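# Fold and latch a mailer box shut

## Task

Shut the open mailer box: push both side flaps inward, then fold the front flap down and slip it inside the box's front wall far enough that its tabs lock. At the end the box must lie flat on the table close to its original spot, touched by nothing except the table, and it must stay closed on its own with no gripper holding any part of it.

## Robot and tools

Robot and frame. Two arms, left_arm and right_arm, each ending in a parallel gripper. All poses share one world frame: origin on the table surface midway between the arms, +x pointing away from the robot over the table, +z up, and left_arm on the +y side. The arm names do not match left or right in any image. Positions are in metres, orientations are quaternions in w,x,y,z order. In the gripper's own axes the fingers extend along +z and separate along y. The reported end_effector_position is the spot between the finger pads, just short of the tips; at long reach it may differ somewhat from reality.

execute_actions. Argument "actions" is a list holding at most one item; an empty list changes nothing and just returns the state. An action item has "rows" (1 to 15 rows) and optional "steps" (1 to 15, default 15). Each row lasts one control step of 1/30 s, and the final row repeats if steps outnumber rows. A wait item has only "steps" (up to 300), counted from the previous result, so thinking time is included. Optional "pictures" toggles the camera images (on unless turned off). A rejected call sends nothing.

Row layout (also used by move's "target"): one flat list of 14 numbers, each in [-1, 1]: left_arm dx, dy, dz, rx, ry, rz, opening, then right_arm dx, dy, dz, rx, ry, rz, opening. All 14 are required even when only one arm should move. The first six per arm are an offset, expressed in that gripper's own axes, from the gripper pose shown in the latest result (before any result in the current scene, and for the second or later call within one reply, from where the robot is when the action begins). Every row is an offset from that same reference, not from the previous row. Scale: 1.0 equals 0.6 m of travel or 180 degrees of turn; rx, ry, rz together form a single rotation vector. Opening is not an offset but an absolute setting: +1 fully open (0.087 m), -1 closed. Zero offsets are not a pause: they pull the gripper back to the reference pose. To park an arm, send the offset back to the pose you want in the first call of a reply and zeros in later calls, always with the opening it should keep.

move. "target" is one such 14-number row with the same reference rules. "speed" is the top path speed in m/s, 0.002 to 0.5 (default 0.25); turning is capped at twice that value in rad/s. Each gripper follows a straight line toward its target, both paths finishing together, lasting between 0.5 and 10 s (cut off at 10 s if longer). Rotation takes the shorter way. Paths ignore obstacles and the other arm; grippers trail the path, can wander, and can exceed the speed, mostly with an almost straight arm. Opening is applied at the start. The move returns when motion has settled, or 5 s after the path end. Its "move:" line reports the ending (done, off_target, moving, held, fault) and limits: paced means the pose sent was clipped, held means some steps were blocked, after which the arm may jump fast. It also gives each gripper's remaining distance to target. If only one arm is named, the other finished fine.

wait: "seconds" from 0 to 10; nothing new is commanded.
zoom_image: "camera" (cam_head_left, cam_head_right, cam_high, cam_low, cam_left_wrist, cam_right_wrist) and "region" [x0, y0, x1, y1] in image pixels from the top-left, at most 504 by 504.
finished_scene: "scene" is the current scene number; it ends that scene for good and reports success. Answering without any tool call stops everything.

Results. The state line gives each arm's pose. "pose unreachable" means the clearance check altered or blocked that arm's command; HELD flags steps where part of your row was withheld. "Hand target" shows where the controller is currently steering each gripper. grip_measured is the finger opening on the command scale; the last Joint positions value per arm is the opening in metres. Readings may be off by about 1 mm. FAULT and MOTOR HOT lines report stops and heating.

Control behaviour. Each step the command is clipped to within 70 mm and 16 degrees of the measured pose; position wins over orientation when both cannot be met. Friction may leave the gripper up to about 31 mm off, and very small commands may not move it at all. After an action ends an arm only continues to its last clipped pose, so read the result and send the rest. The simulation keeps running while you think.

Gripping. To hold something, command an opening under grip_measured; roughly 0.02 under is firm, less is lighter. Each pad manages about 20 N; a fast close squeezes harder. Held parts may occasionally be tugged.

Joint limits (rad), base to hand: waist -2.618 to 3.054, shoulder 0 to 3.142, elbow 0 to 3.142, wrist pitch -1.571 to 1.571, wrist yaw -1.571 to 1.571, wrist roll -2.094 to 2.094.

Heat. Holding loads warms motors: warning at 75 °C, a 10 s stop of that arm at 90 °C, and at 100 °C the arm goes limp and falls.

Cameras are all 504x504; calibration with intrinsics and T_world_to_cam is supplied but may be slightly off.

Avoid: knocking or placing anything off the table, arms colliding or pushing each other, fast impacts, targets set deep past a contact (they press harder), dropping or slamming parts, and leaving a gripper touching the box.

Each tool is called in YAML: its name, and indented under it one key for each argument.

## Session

execute_actions:
  actions: []

Scene clock: 0.00 s of 5140.00 s.
left_arm: end_effector_position=(+0.3128, +0.5508, +0.2517) grip_measured=+0.979 end_effector_quat_wxyz=(-0.541, +0.589, -0.517, +0.305) | right_arm: end_effector_position=(+0.1221, -0.0676, +0.2941) grip_measured=+1.000 end_effector_quat_wxyz=(-0.127, +0.063, +0.914, +0.379)
Joint positions: left_arm=[ 1.178  1.269  0.853  0.125  0.652 -1.185  0.087] | right_arm=[ 0.769  1.43   1.569 -1.256 -0.712  1.033  0.087]
Joint velocities: left_arm=[-0.012 -0.017  0.007  0.007 -0.007  0.037  0.   ] | right_arm=[ 0.007 -0.012 -0.012 -0.066 -0.007 -0.051  0.   ]
Motor temperatures (°C, as the motors report them): left_arm=[22 29 28 27 21 22] | right_arm=[21 28 27 27 22 22]
Hand target (left_arm): +0.313, +0.551, +0.252; -0.541, +0.589, -0.517, +0.305
Hand target (right_arm): +0.122, -0.068, +0.294; -0.127, +0.063, +0.914, +0.379
camera_calibration (this result's frames):
cam_left_wrist: T_world_to_cam=[[0.276819, -0.127196, 0.952467, -0.256787], [-0.538831, -0.84125, 0.0442593, 0.637252], [0.795633, -0.525471, -0.301411, 0.257281], [0, 0, 0, 1]] pos_world=[0.209753, 0.63862, 0.293924]
cam_right_wrist: T_world_to_cam=[[-0.201781, -0.718916, -0.665165, 0.167144], [-0.479183, -0.519841, 0.707212, -0.162368], [-0.854206, 0.461437, -0.239599, 0.345988], [0, 0, 0, 1]] pos_world=[0.251467, -0.123895, 0.308904]

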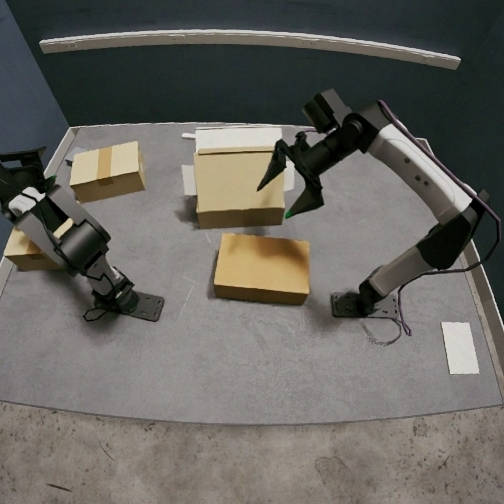

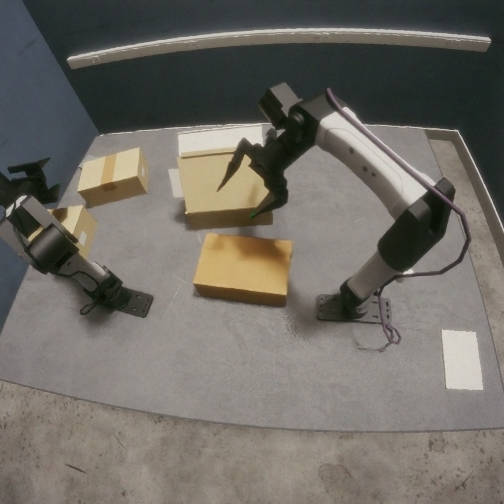

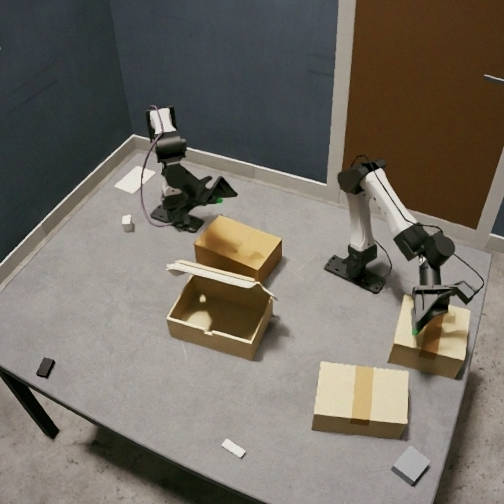

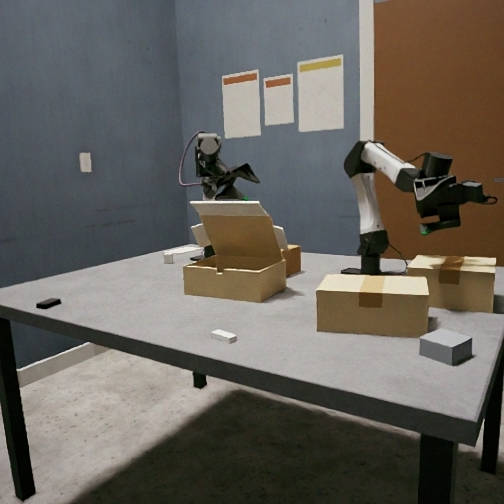

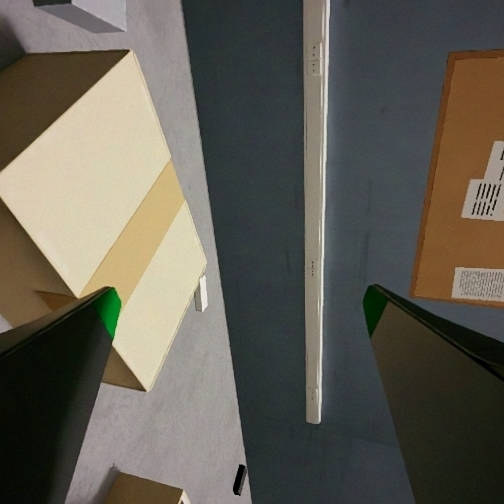

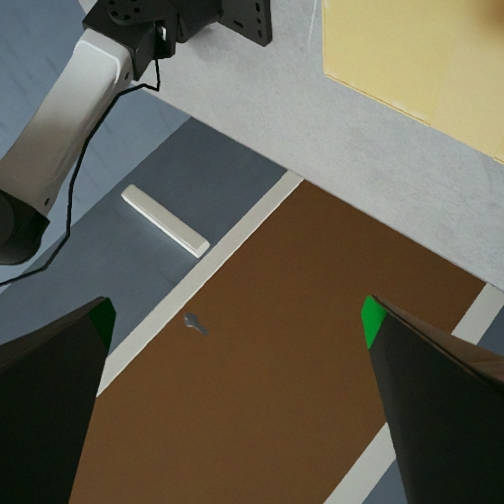

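zoom_image:
  camera: "cam_head_left"
  region: [170, 115, 320, 245]

zoom_image:
  camera: "cam_low"
  region: [160, 190, 320, 320]

zoom_image:
  camera: "cam_high"
  region: [150, 240, 300, 370]

Region (170, 115, 320, 245) of cam_head_left's 504x504 image, scaled by 3.360, with more detail than that image has; it fills the top 437 rows of this view, and the rest is white.

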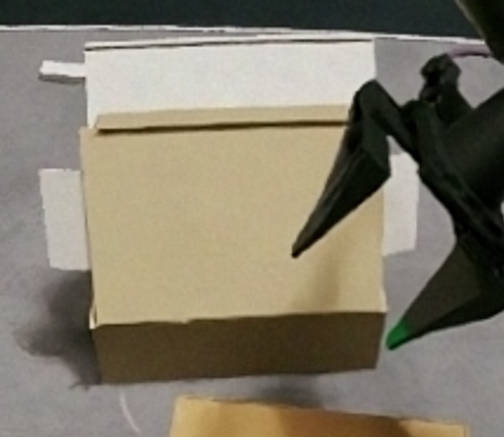

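Region (160, 190, 320, 320) of cam_low's 504x504 image, scaled by 3.150, with more detail than that image has; it fills the top 410 rows of this view, and the rest is white.

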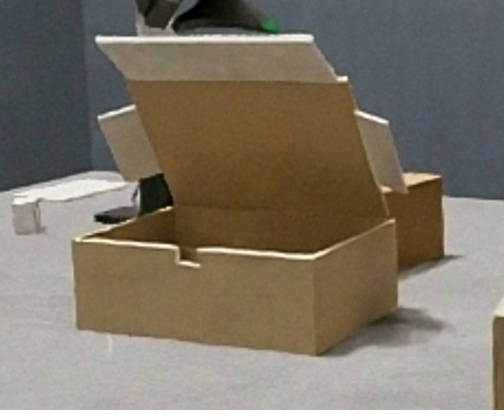

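Region (150, 240, 300, 370) of cam_high's 504x504 image, scaled by 3.360, with more detail than that image has; it fills the top 437 rows of this view, and the rest is white.

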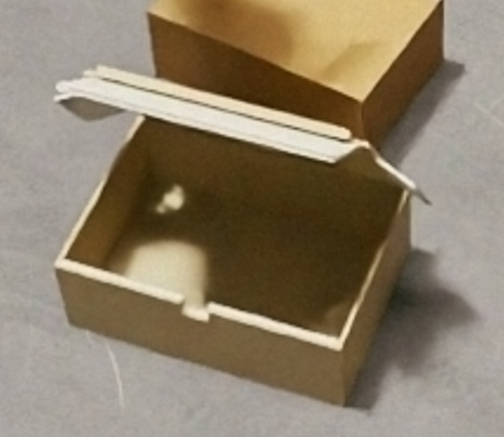

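move:
  target: [0.582,0.085,-0.048,0.054,0.379,0.177,-1,-0.452,-0.227,-0.145,-0.1,-0.222,-0.04,1]

Scene clock: 19.50 s of 5140.00 s.
left_arm: end_effector_position=(+0.3753, +0.2204, +0.1540) grip_measured=-1.000 end_effector_quat_wxyz=(+0.289, -0.114, +0.820, -0.480) | right_arm: end_effector_position=(+0.3664, -0.2291, +0.1936) grip_measured=+1.000 end_effector_quat_wxyz=(+0.235, +0.142, +0.837, +0.474)
Joint positions: left_arm=[ 0.342  1.569  0.939 -0.061  0.947 -0.576  0.   ] | right_arm=[-0.013  1.492  1.071 -0.317 -0.856  0.677  0.087]
Joint velocities: left_arm=[ 0.007  0.012 -0.007  0.007  0.007  0.066  0.   ] | right_arm=[ 0.002 -0.012 -0.017  0.066  0.007  0.051  0.   ]
Motor temperatures (°C, as the motors report them): left_arm=[22 29 30 30 21 22] | right_arm=[21 28 28 28 22 22]
Hand target (left_arm): +0.375, +0.218, +0.150; +0.276, -0.117, +0.824, -0.481
Hand target (right_arm): +0.367, -0.230, +0.186; +0.228, +0.150, +0.836, +0.477
Off the commanded pose (left_arm): 0.015 m, 3 deg.
Off the commanded pose (right_arm): 0.009 m, 1 deg.
After step 90, 13.20 s passed at rest.
move: off_target (left_arm)
camera_calibration (this result's frames):
cam_left_wrist: T_world_to_cam=[[-0.0983471, -0.513973, 0.85215, 0.0184524], [-0.961361, 0.270318, 0.052091, 0.309695], [-0.257125, -0.8141, -0.520699, 0.497004], [0, 0, 0, 1]] pos_world=[0.427336, 0.330379, 0.226933]
cam_right_wrist: T_world_to_cam=[[-0.020882, -0.527866, -0.849071, 0.0464764], [-0.952055, -0.248763, 0.17807, 0.27965], [-0.305215, 0.81208, -0.497362, 0.534231], [0, 0, 0, 1]] pos_world=[0.430267, -0.339738, 0.255371]

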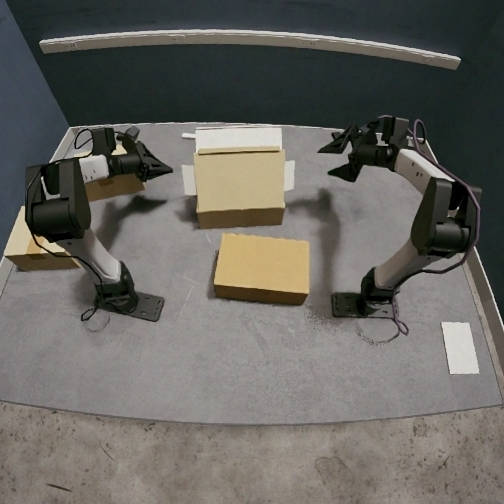

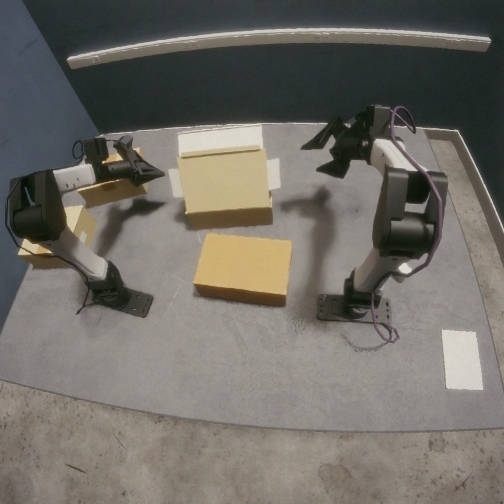

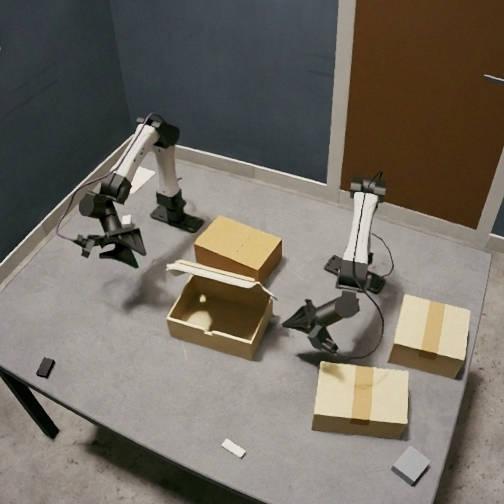

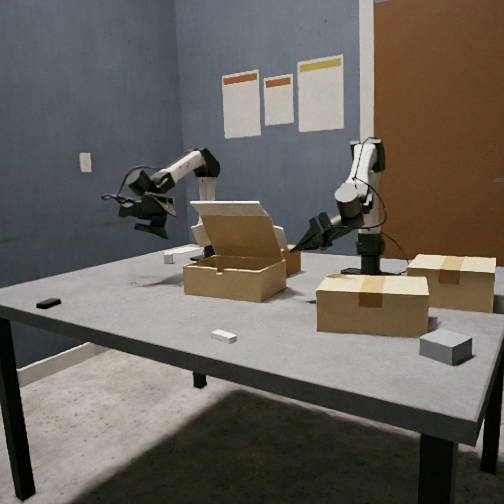

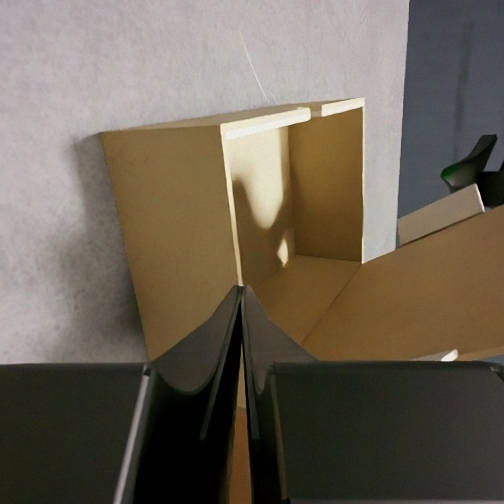

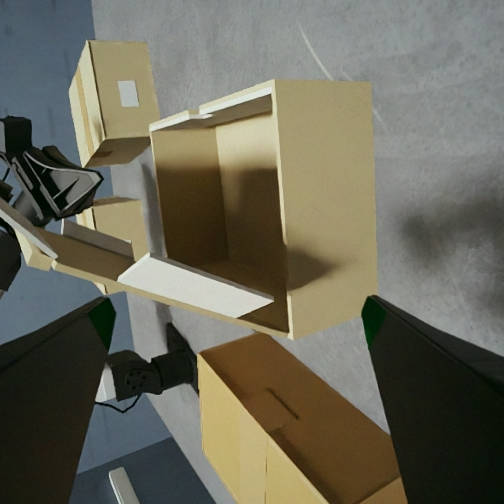

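move:
  target: [0.059,-0.074,-0.021,0,0,0,-1,0.061,0.068,0.097,0,0,0,1]
  speed: 0.1

zoom_image:
  camera: "cam_high"
  region: [110, 220, 320, 370]

Scene clock: 25.17 s of 5140.00 s.
left_arm: end_effector_position=(+0.3448, +0.1925, +0.1972) grip_measured=-1.000 end_effector_quat_wxyz=(+0.311, -0.100, +0.813, -0.482) | right_arm: end_effector_position=(+0.3685, -0.1513, +0.2033) grip_measured=+1.000 end_effector_quat_wxyz=(+0.241, +0.134, +0.836, +0.475)
Joint positions: left_arm=[ 0.263  1.357  0.888 -0.102  0.887 -0.658  0.   ] | right_arm=[ 0.241  1.492  1.071 -0.159 -0.659  0.879  0.087]
Joint velocities: left_arm=[-0.027 -0.012  0.002  0.051 -0.066 -0.037  0.   ] | right_arm=[ 0.002  0.002 -0.012 -0.066 -0.037  0.051  0.   ]
Motor temperatures (°C, as the motors report them): left_arm=[22 30 31 30 21 22] | right_arm=[21 28 29 29 22 22]
Hand target (left_arm): +0.336, +0.190, +0.186; +0.289, -0.114, +0.820, -0.481
Hand target (right_arm): +0.367, -0.150, +0.193; +0.234, +0.142, +0.838, +0.472
Off the commanded pose (left_arm): 0.017 m, 3 deg.
Off the commanded pose (right_arm): 0.010 m, 1 deg.
After step 90, 1.37 s passed at rest.
move: off_target (left_arm)
camera_calibration (this result's frames):
cam_left_wrist: T_world_to_cam=[[-0.146111, -0.515757, 0.844184, -0.0173657], [-0.962245, 0.272186, -0.000252294, 0.295934], [-0.229645, -0.812348, -0.536054, 0.482169], [0, 0, 0, 1]] pos_world=[0.392951, 0.302183, 0.273203]
cam_right_wrist: T_world_to_cam=[[-0.00118257, -0.53066, -0.847584, 0.0879314], [-0.953038, -0.256091, 0.161665, 0.301884], [-0.302848, 0.807971, -0.505437, 0.476675], [0, 0, 0, 1]] pos_world=[0.432171, -0.261168, 0.266654]

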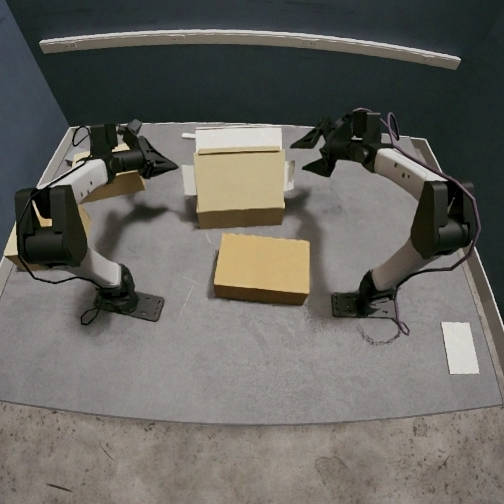

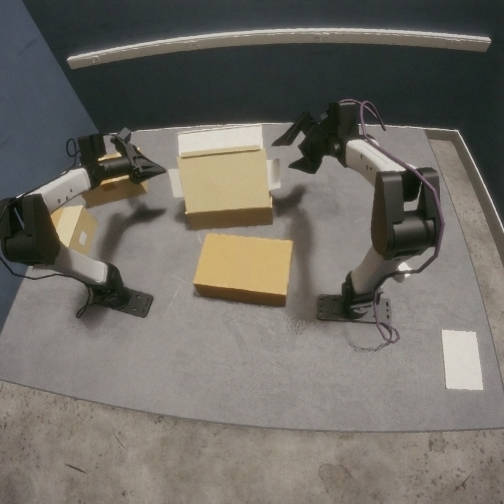

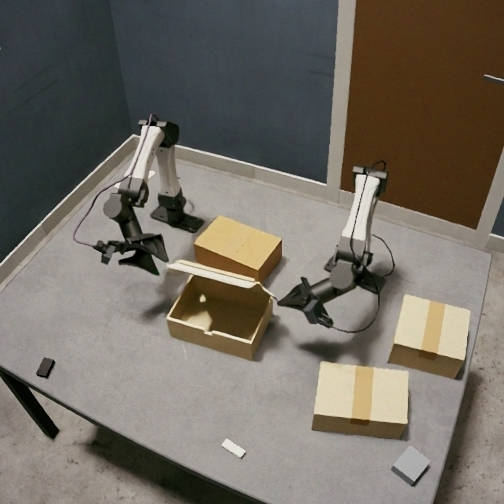

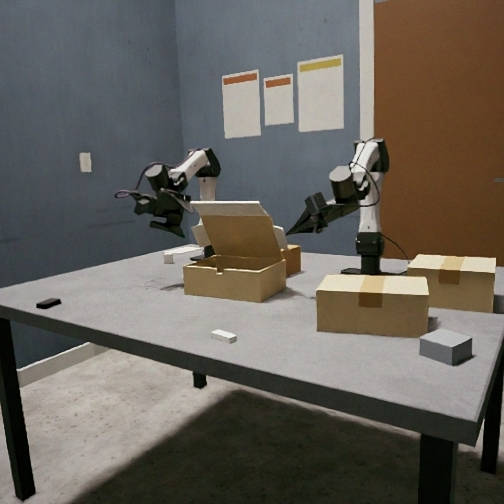

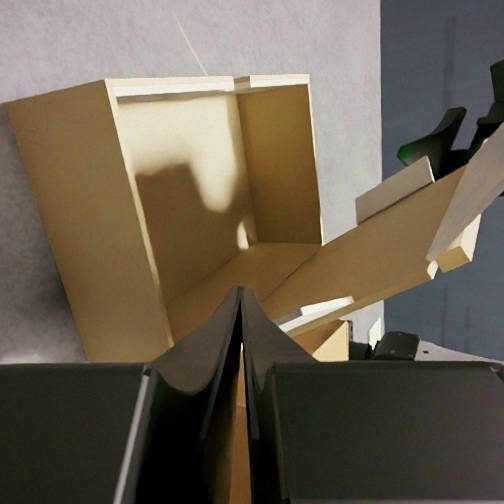

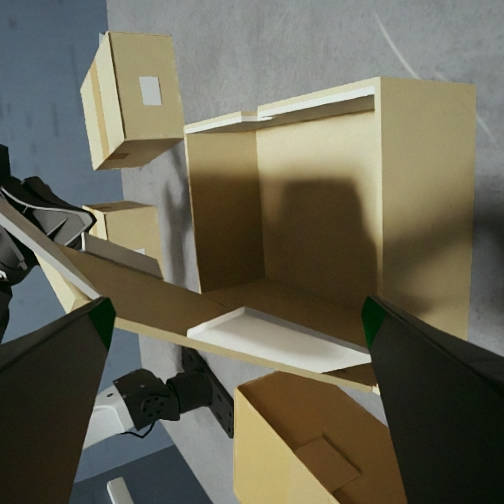

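Region (110, 220, 320, 370) of cam_high's 504x504 image, scaled by 2.400, with more detail than that image has; it fills the top 360 rows of this view, and the rest is white.

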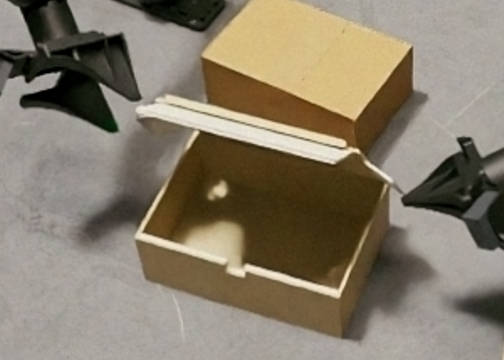

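move:
  target: [0.073,0.018,-0.034,0,0,0,-1,0.061,-0.014,-0.028,0,0,0,1]
  speed: 0.1

zoom_image:
  camera: "cam_high"
  region: [110, 220, 320, 370]

Scene clock: 29.07 s of 5140.00 s.
left_arm: end_effector_position=(+0.3036, +0.1897, +0.1842) grip_measured=-1.000 end_effector_quat_wxyz=(+0.315, -0.096, +0.812, -0.482) | right_arm: end_effector_position=(+0.3314, -0.1523, +0.1901) grip_measured=+1.000 end_effector_quat_wxyz=(+0.233, +0.135, +0.840, +0.471)
Joint positions: left_arm=[ 0.269  1.193  0.719 -0.094  0.895 -0.649  0.   ] | right_arm=[ 0.263  1.367  0.923 -0.149 -0.642  0.887  0.087]
Joint velocities: left_arm=[ 0.012 -0.012 -0.007  0.007 -0.037 -0.022  0.   ] | right_arm=[-0.032 -0.017 -0.017 -0.007  0.037 -0.022  0.   ]
Motor temperatures (°C, as the motors report them): left_arm=[22 30 31 30 21 22] | right_arm=[21 28 29 29 22 22]
Hand target (left_arm): +0.299, +0.192, +0.178; +0.311, -0.100, +0.813, -0.482
Hand target (right_arm): +0.329, -0.151, +0.193; +0.240, +0.134, +0.836, +0.475
Off the commanded pose (left_arm): 0.009 m, 1 deg.
Off the commanded pose (right_arm): 0.004 m, 1 deg.
After step 90, 0.07 s passed at rest.
move: done
camera_calibration (this result's frames):
cam_left_wrist: T_world_to_cam=[[-0.15655, -0.516633, 0.841773, -0.0100152], [-0.961153, 0.275855, -0.00944674, 0.25766], [-0.227327, -0.810552, -0.539749, 0.463083], [0, 0, 0, 1]] pos_world=[0.351354, 0.299101, 0.260813]
cam_right_wrist: T_world_to_cam=[[-0.0130279, -0.537083, -0.843429, 0.0783036], [-0.948999, -0.259092, 0.179644, 0.2631], [-0.31501, 0.802754, -0.506316, 0.46299], [0, 0, 0, 1]] pos_world=[0.396548, -0.261444, 0.253198]

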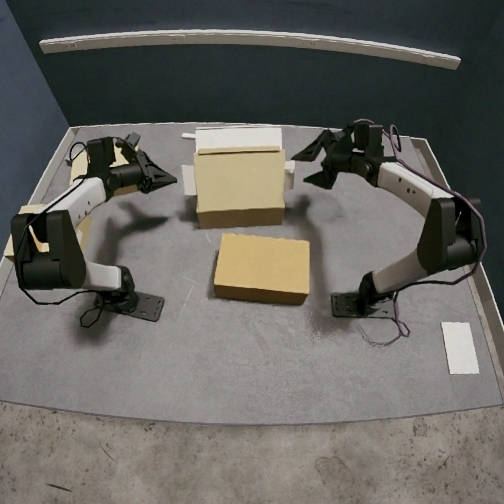

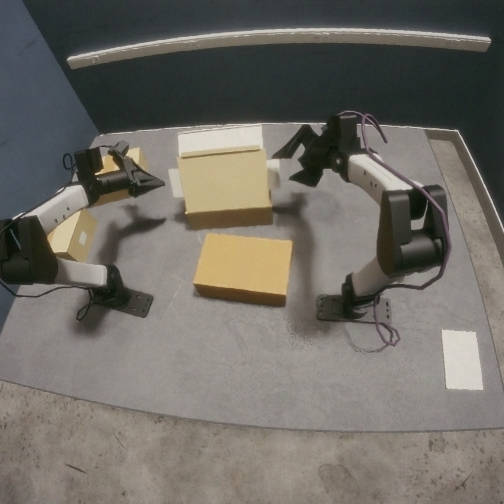

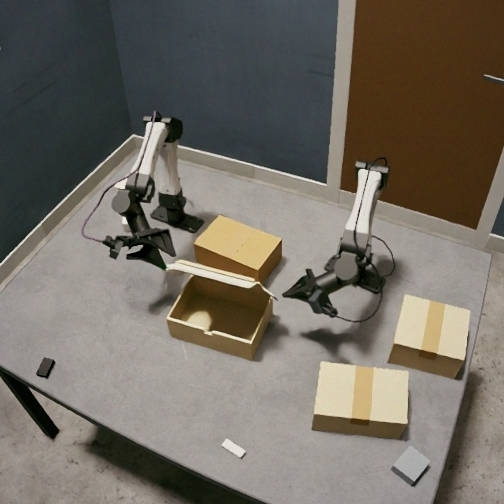

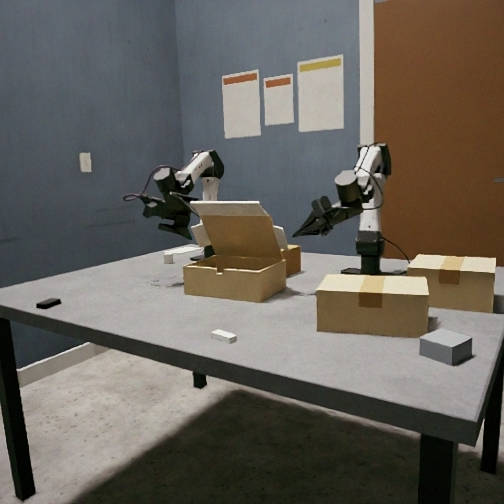

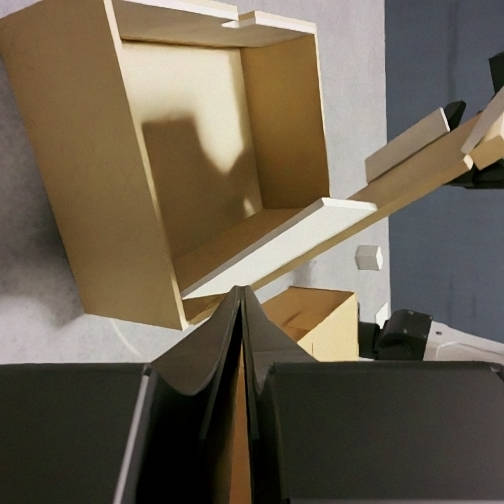

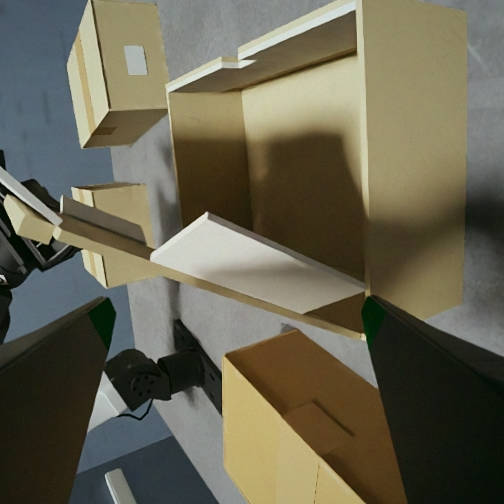

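Region (110, 220, 320, 370) of cam_high's 504x504 image, scaled by 2.400, with more detail than that image has; it fills the top 360 rows of this view, and the rest is white.

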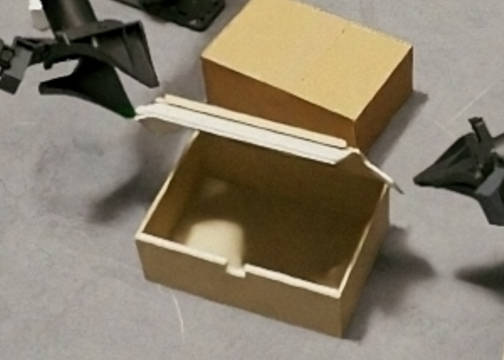

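move:
  target: [0.02,0,0.15,0,0,0,-1,0.031,0.07,0.114,0,0,0,1]
  speed: 0.05

Scene clock: 33.20 s of 5140.00 s.
left_arm: end_effector_position=(+0.3562, +0.1324, +0.1540) grip_measured=-1.000 end_effector_quat_wxyz=(+0.337, -0.106, +0.808, -0.472) | right_arm: end_effector_position=(+0.3542, -0.0965, +0.1703) grip_measured=+1.000 end_effector_quat_wxyz=(+0.242, +0.156, +0.855, +0.431)
Joint positions: left_arm=[ 0.028  1.433  0.719  0.296  0.636 -0.823  0.   ] | right_arm=[ 0.46   1.519  1.021 -0.09  -0.394  0.99   0.087]
Joint velocities: left_arm=[-0.007  0.007  0.002 -0.007  0.051 -0.081  0.   ] | right_arm=[-0.022  0.012 -0.007  0.022 -0.066  0.007  0.   ]
Motor temperatures (°C, as the motors report them): left_arm=[22 30 31 31 21 22] | right_arm=[21 28 29 30 22 22]
Hand target (left_arm): +0.349, +0.119, +0.149; +0.314, -0.097, +0.811, -0.485
Hand target (right_arm): +0.351, -0.075, +0.191; +0.233, +0.134, +0.842, +0.469
Off the commanded pose (left_arm): 0.016 m, 3 deg.
Off the commanded pose (right_arm): 0.032 m, 6 deg.
move: off_target (left_arm, right_arm)
camera_calibration (this result's frames):
cam_left_wrist: T_world_to_cam=[[-0.155289, -0.532259, 0.832217, -0.00288072], [-0.972209, 0.231748, -0.0331921, 0.337194], [-0.175198, -0.814244, -0.553456, 0.3963], [0, 0, 0, 1]] pos_world=[0.396807, 0.243008, 0.232924]
cam_right_wrist: T_world_to_cam=[[-0.0651942, -0.596065, -0.800285, 0.0972932], [-0.957196, -0.18929, 0.218963, 0.305772], [-0.282001, 0.780305, -0.55821, 0.410272], [0, 0, 0, 1]] pos_world=[0.414724, -0.204265, 0.239928]

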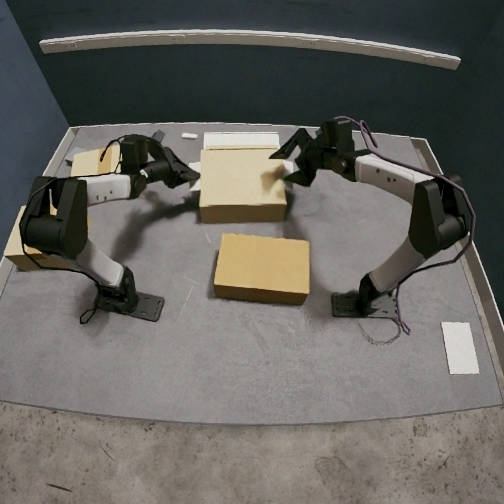

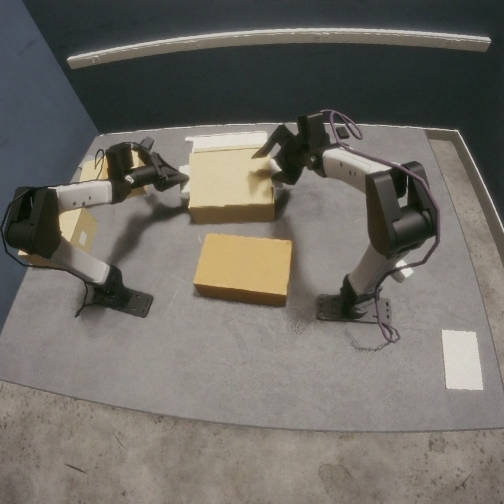

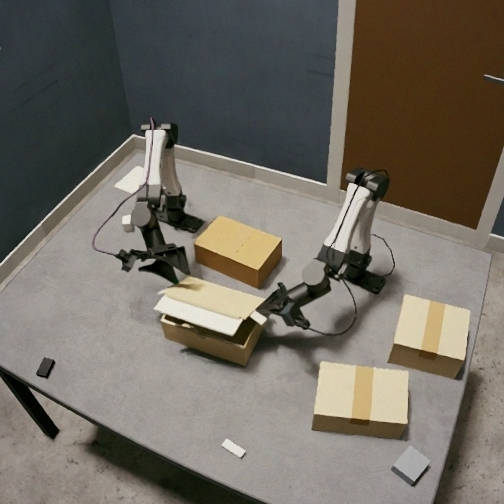

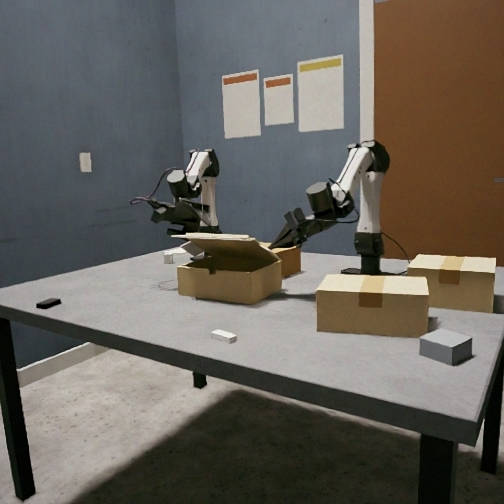

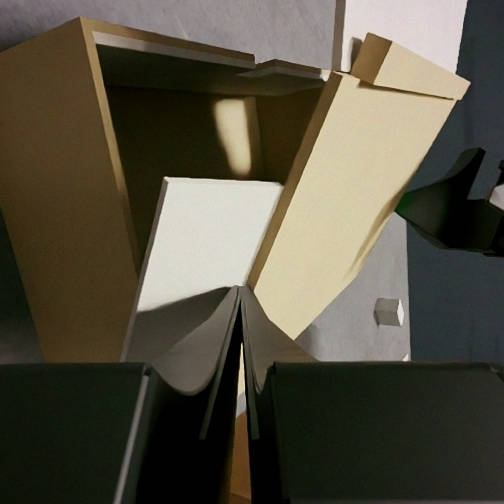

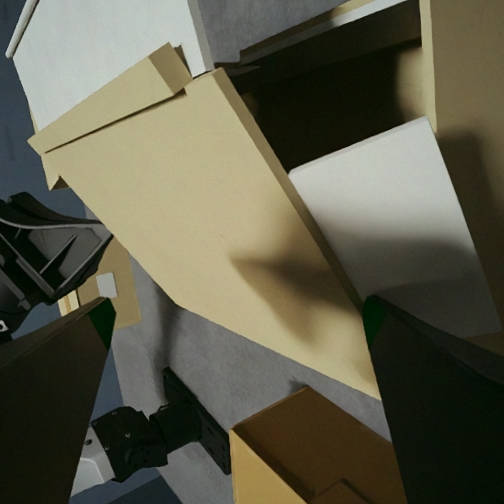

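execute_actions:
  actions: []

Scene clock: 40.07 s of 5140.00 s.
left_arm: end_effector_position=(+0.3564, +0.1323, +0.1541) grip_measured=-1.000 end_effector_quat_wxyz=(+0.338, -0.106, +0.807, -0.472) | right_arm: end_effector_position=(+0.3543, -0.0966, +0.1703) grip_measured=+1.000 end_effector_quat_wxyz=(+0.242, +0.157, +0.855, +0.431)
Joint positions: left_arm=[ 0.027  1.433  0.719  0.297  0.635 -0.824  0.   ] | right_arm=[ 0.46   1.519  1.021 -0.09  -0.394  0.99   0.087]
Joint velocities: left_arm=[ 0.007  0.002  0.007 -0.037  0.007  0.051  0.   ] | right_arm=[ 0.051 -0.017 -0.002 -0.081  0.022  0.022  0.   ]
Motor temperatures (°C, as the motors report them): left_arm=[22 30 31 31 21 22] | right_arm=[21 28 30 31 22 22]
Hand target (left_arm): +0.349, +0.119, +0.149; +0.313, -0.097, +0.811, -0.485
Hand target (right_arm): +0.351, -0.075, +0.191; +0.233, +0.135, +0.842, +0.469
Off the commanded pose (left_arm): 0.016 m, 3 deg.
Off the commanded pose (right_arm): 0.032 m, 6 deg.
Steps of this call (steps 1 to 90: nothing new was sent; then 3.87 s passed at rest). Readings (end_effector_position):
1: left_arm (+0.3562, +0.1324, +0.1540) | right_arm (+0.3543, -0.0965, +0.1703)
2: left_arm (+0.3563, +0.1324, +0.1541) | right_arm (+0.3543, -0.0965, +0.1703)
4: left_arm (+0.3563, +0.1323, +0.1541) | right_arm (+0.3543, -0.0966, +0.1702)
8: left_arm (+0.3564, +0.1323, +0.1541) | right_arm (+0.3543, -0.0966, +0.1703)
90: the state above
camera_calibration (this result's frames):
cam_left_wrist: T_world_to_cam=[[-0.155361, -0.532241, 0.832215, -0.0029849], [-0.972398, 0.230854, -0.033889, 0.337698], [-0.174083, -0.81451, -0.553416, 0.396016], [0, 0, 0, 1]] pos_world=[0.396852, 0.243011, 0.23309]
cam_right_wrist: T_world_to_cam=[[-0.0657544, -0.596153, -0.800174, 0.0974064], [-0.957335, -0.188456, 0.219074, 0.305976], [-0.281399, 0.78044, -0.558327, 0.410159], [0, 0, 0, 1]] pos_world=[0.414745, -0.204372, 0.239913]

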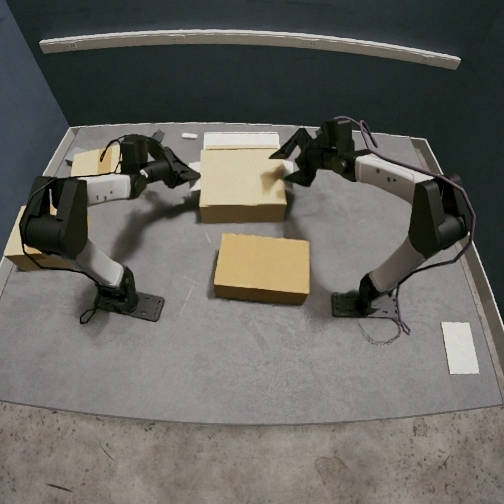

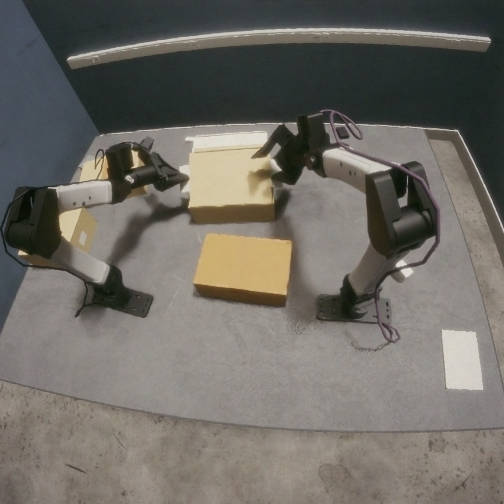

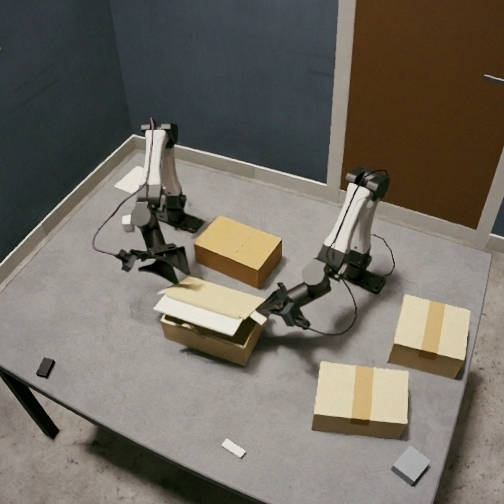

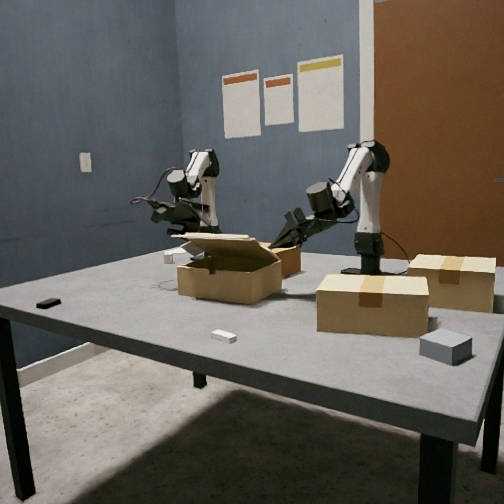

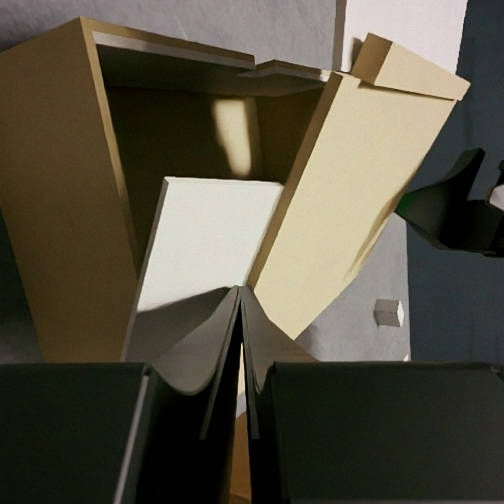

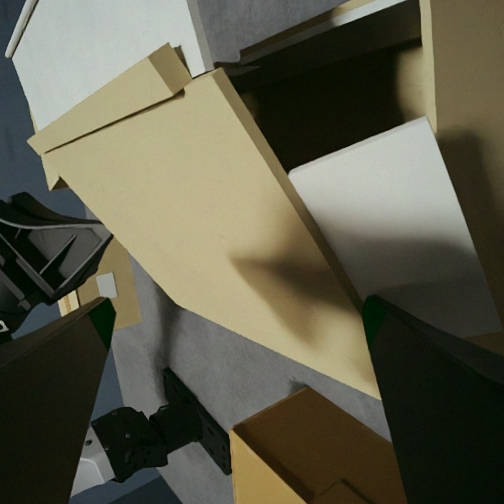

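move:
  target: [-0.065,0.071,-0.092,0,0,0,-1,-0.064,-0.077,-0.088,0,0,0,1]
  speed: 0.15

Scene clock: 45.70 s of 5140.00 s.
left_arm: end_effector_position=(+0.3557, +0.2118, +0.1508) grip_measured=-1.000 end_effector_quat_wxyz=(+0.343, -0.104, +0.807, -0.469) | right_arm: end_effector_position=(+0.3610, -0.1737, +0.1707) grip_measured=+1.000 end_effector_quat_wxyz=(+0.245, +0.160, +0.853, +0.432)
Joint positions: left_arm=[ 0.314  1.433  0.74   0.157  0.885 -0.636  0.   ] | right_arm=[ 0.211  1.459  0.981 -0.178 -0.591  0.835  0.087]
Joint velocities: left_arm=[ 0.012 -0.007 -0.012  0.037 -0.007 -0.037  0.   ] | right_arm=[-0.007 -0.007  0.007 -0.022 -0.022  0.095  0.   ]
Motor temperatures (°C, as the motors report them): left_arm=[22 30 32 32 21 22] | right_arm=[21 29 31 31 22 22]
Hand target (left_arm): +0.355, +0.213, +0.153; +0.339, -0.105, +0.808, -0.470
Hand target (right_arm): +0.354, -0.175, +0.170; +0.242, +0.157, +0.855, +0.432
Off the commanded pose (left_arm): 0.003 m, 1 deg.
Off the commanded pose (right_arm): 0.007 m, 1 deg.
After step 90, 1.47 s passed at rest.
move: done
camera_calibration (this result's frames):
cam_left_wrist: T_world_to_cam=[[-0.162876, -0.53889, 0.82648, 0.0469266], [-0.972708, 0.228011, -0.0430226, 0.320692], [-0.165262, -0.81093, -0.56132, 0.456054], [0, 0, 0, 1]] pos_world=[0.394951, 0.321995, 0.231005]
cam_right_wrist: T_world_to_cam=[[-0.0676661, -0.591537, -0.803433, 0.0542057], [-0.959939, -0.18087, 0.214015, 0.300819], [-0.271915, 0.785729, -0.555601, 0.469515], [0, 0, 0, 1]] pos_world=[0.420104, -0.282438, 0.240034]

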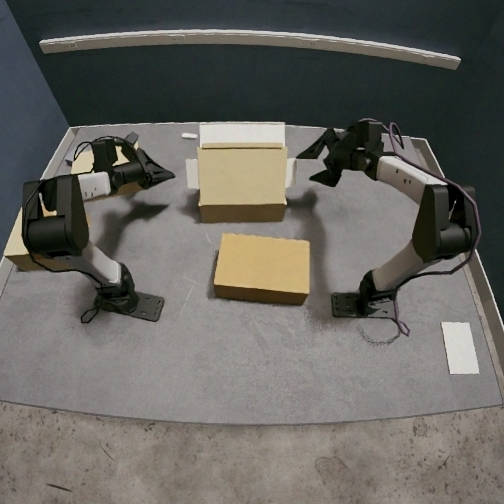

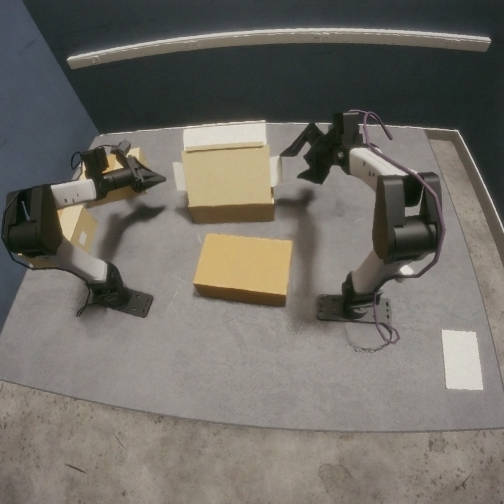

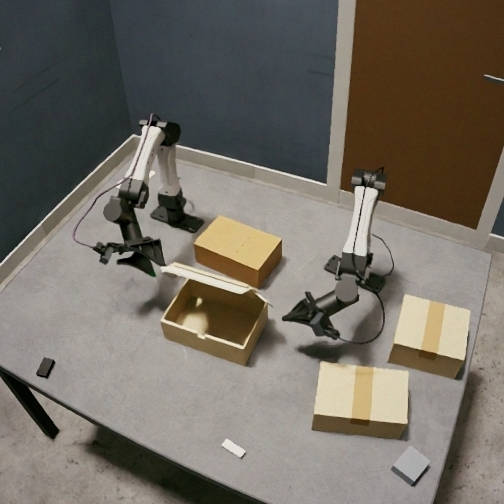

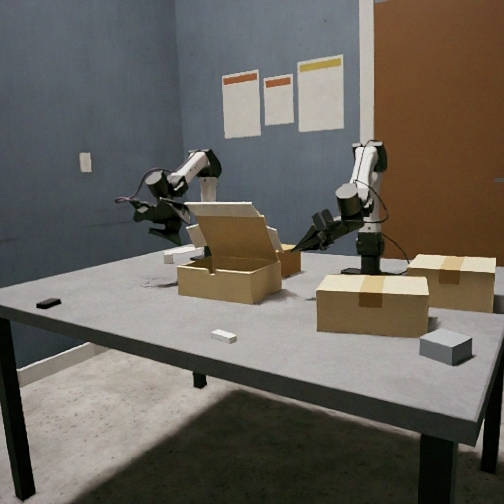

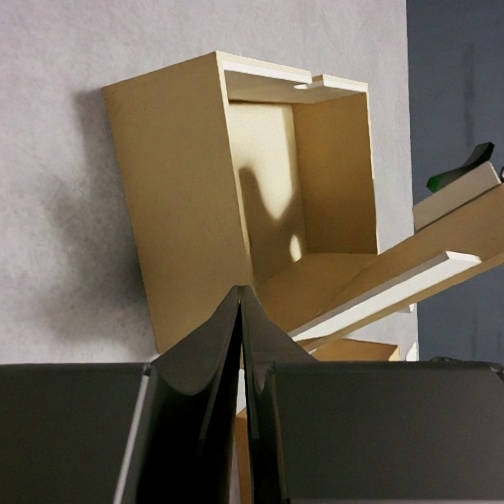

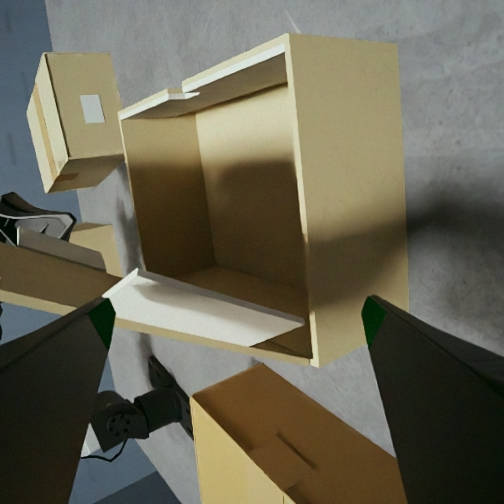

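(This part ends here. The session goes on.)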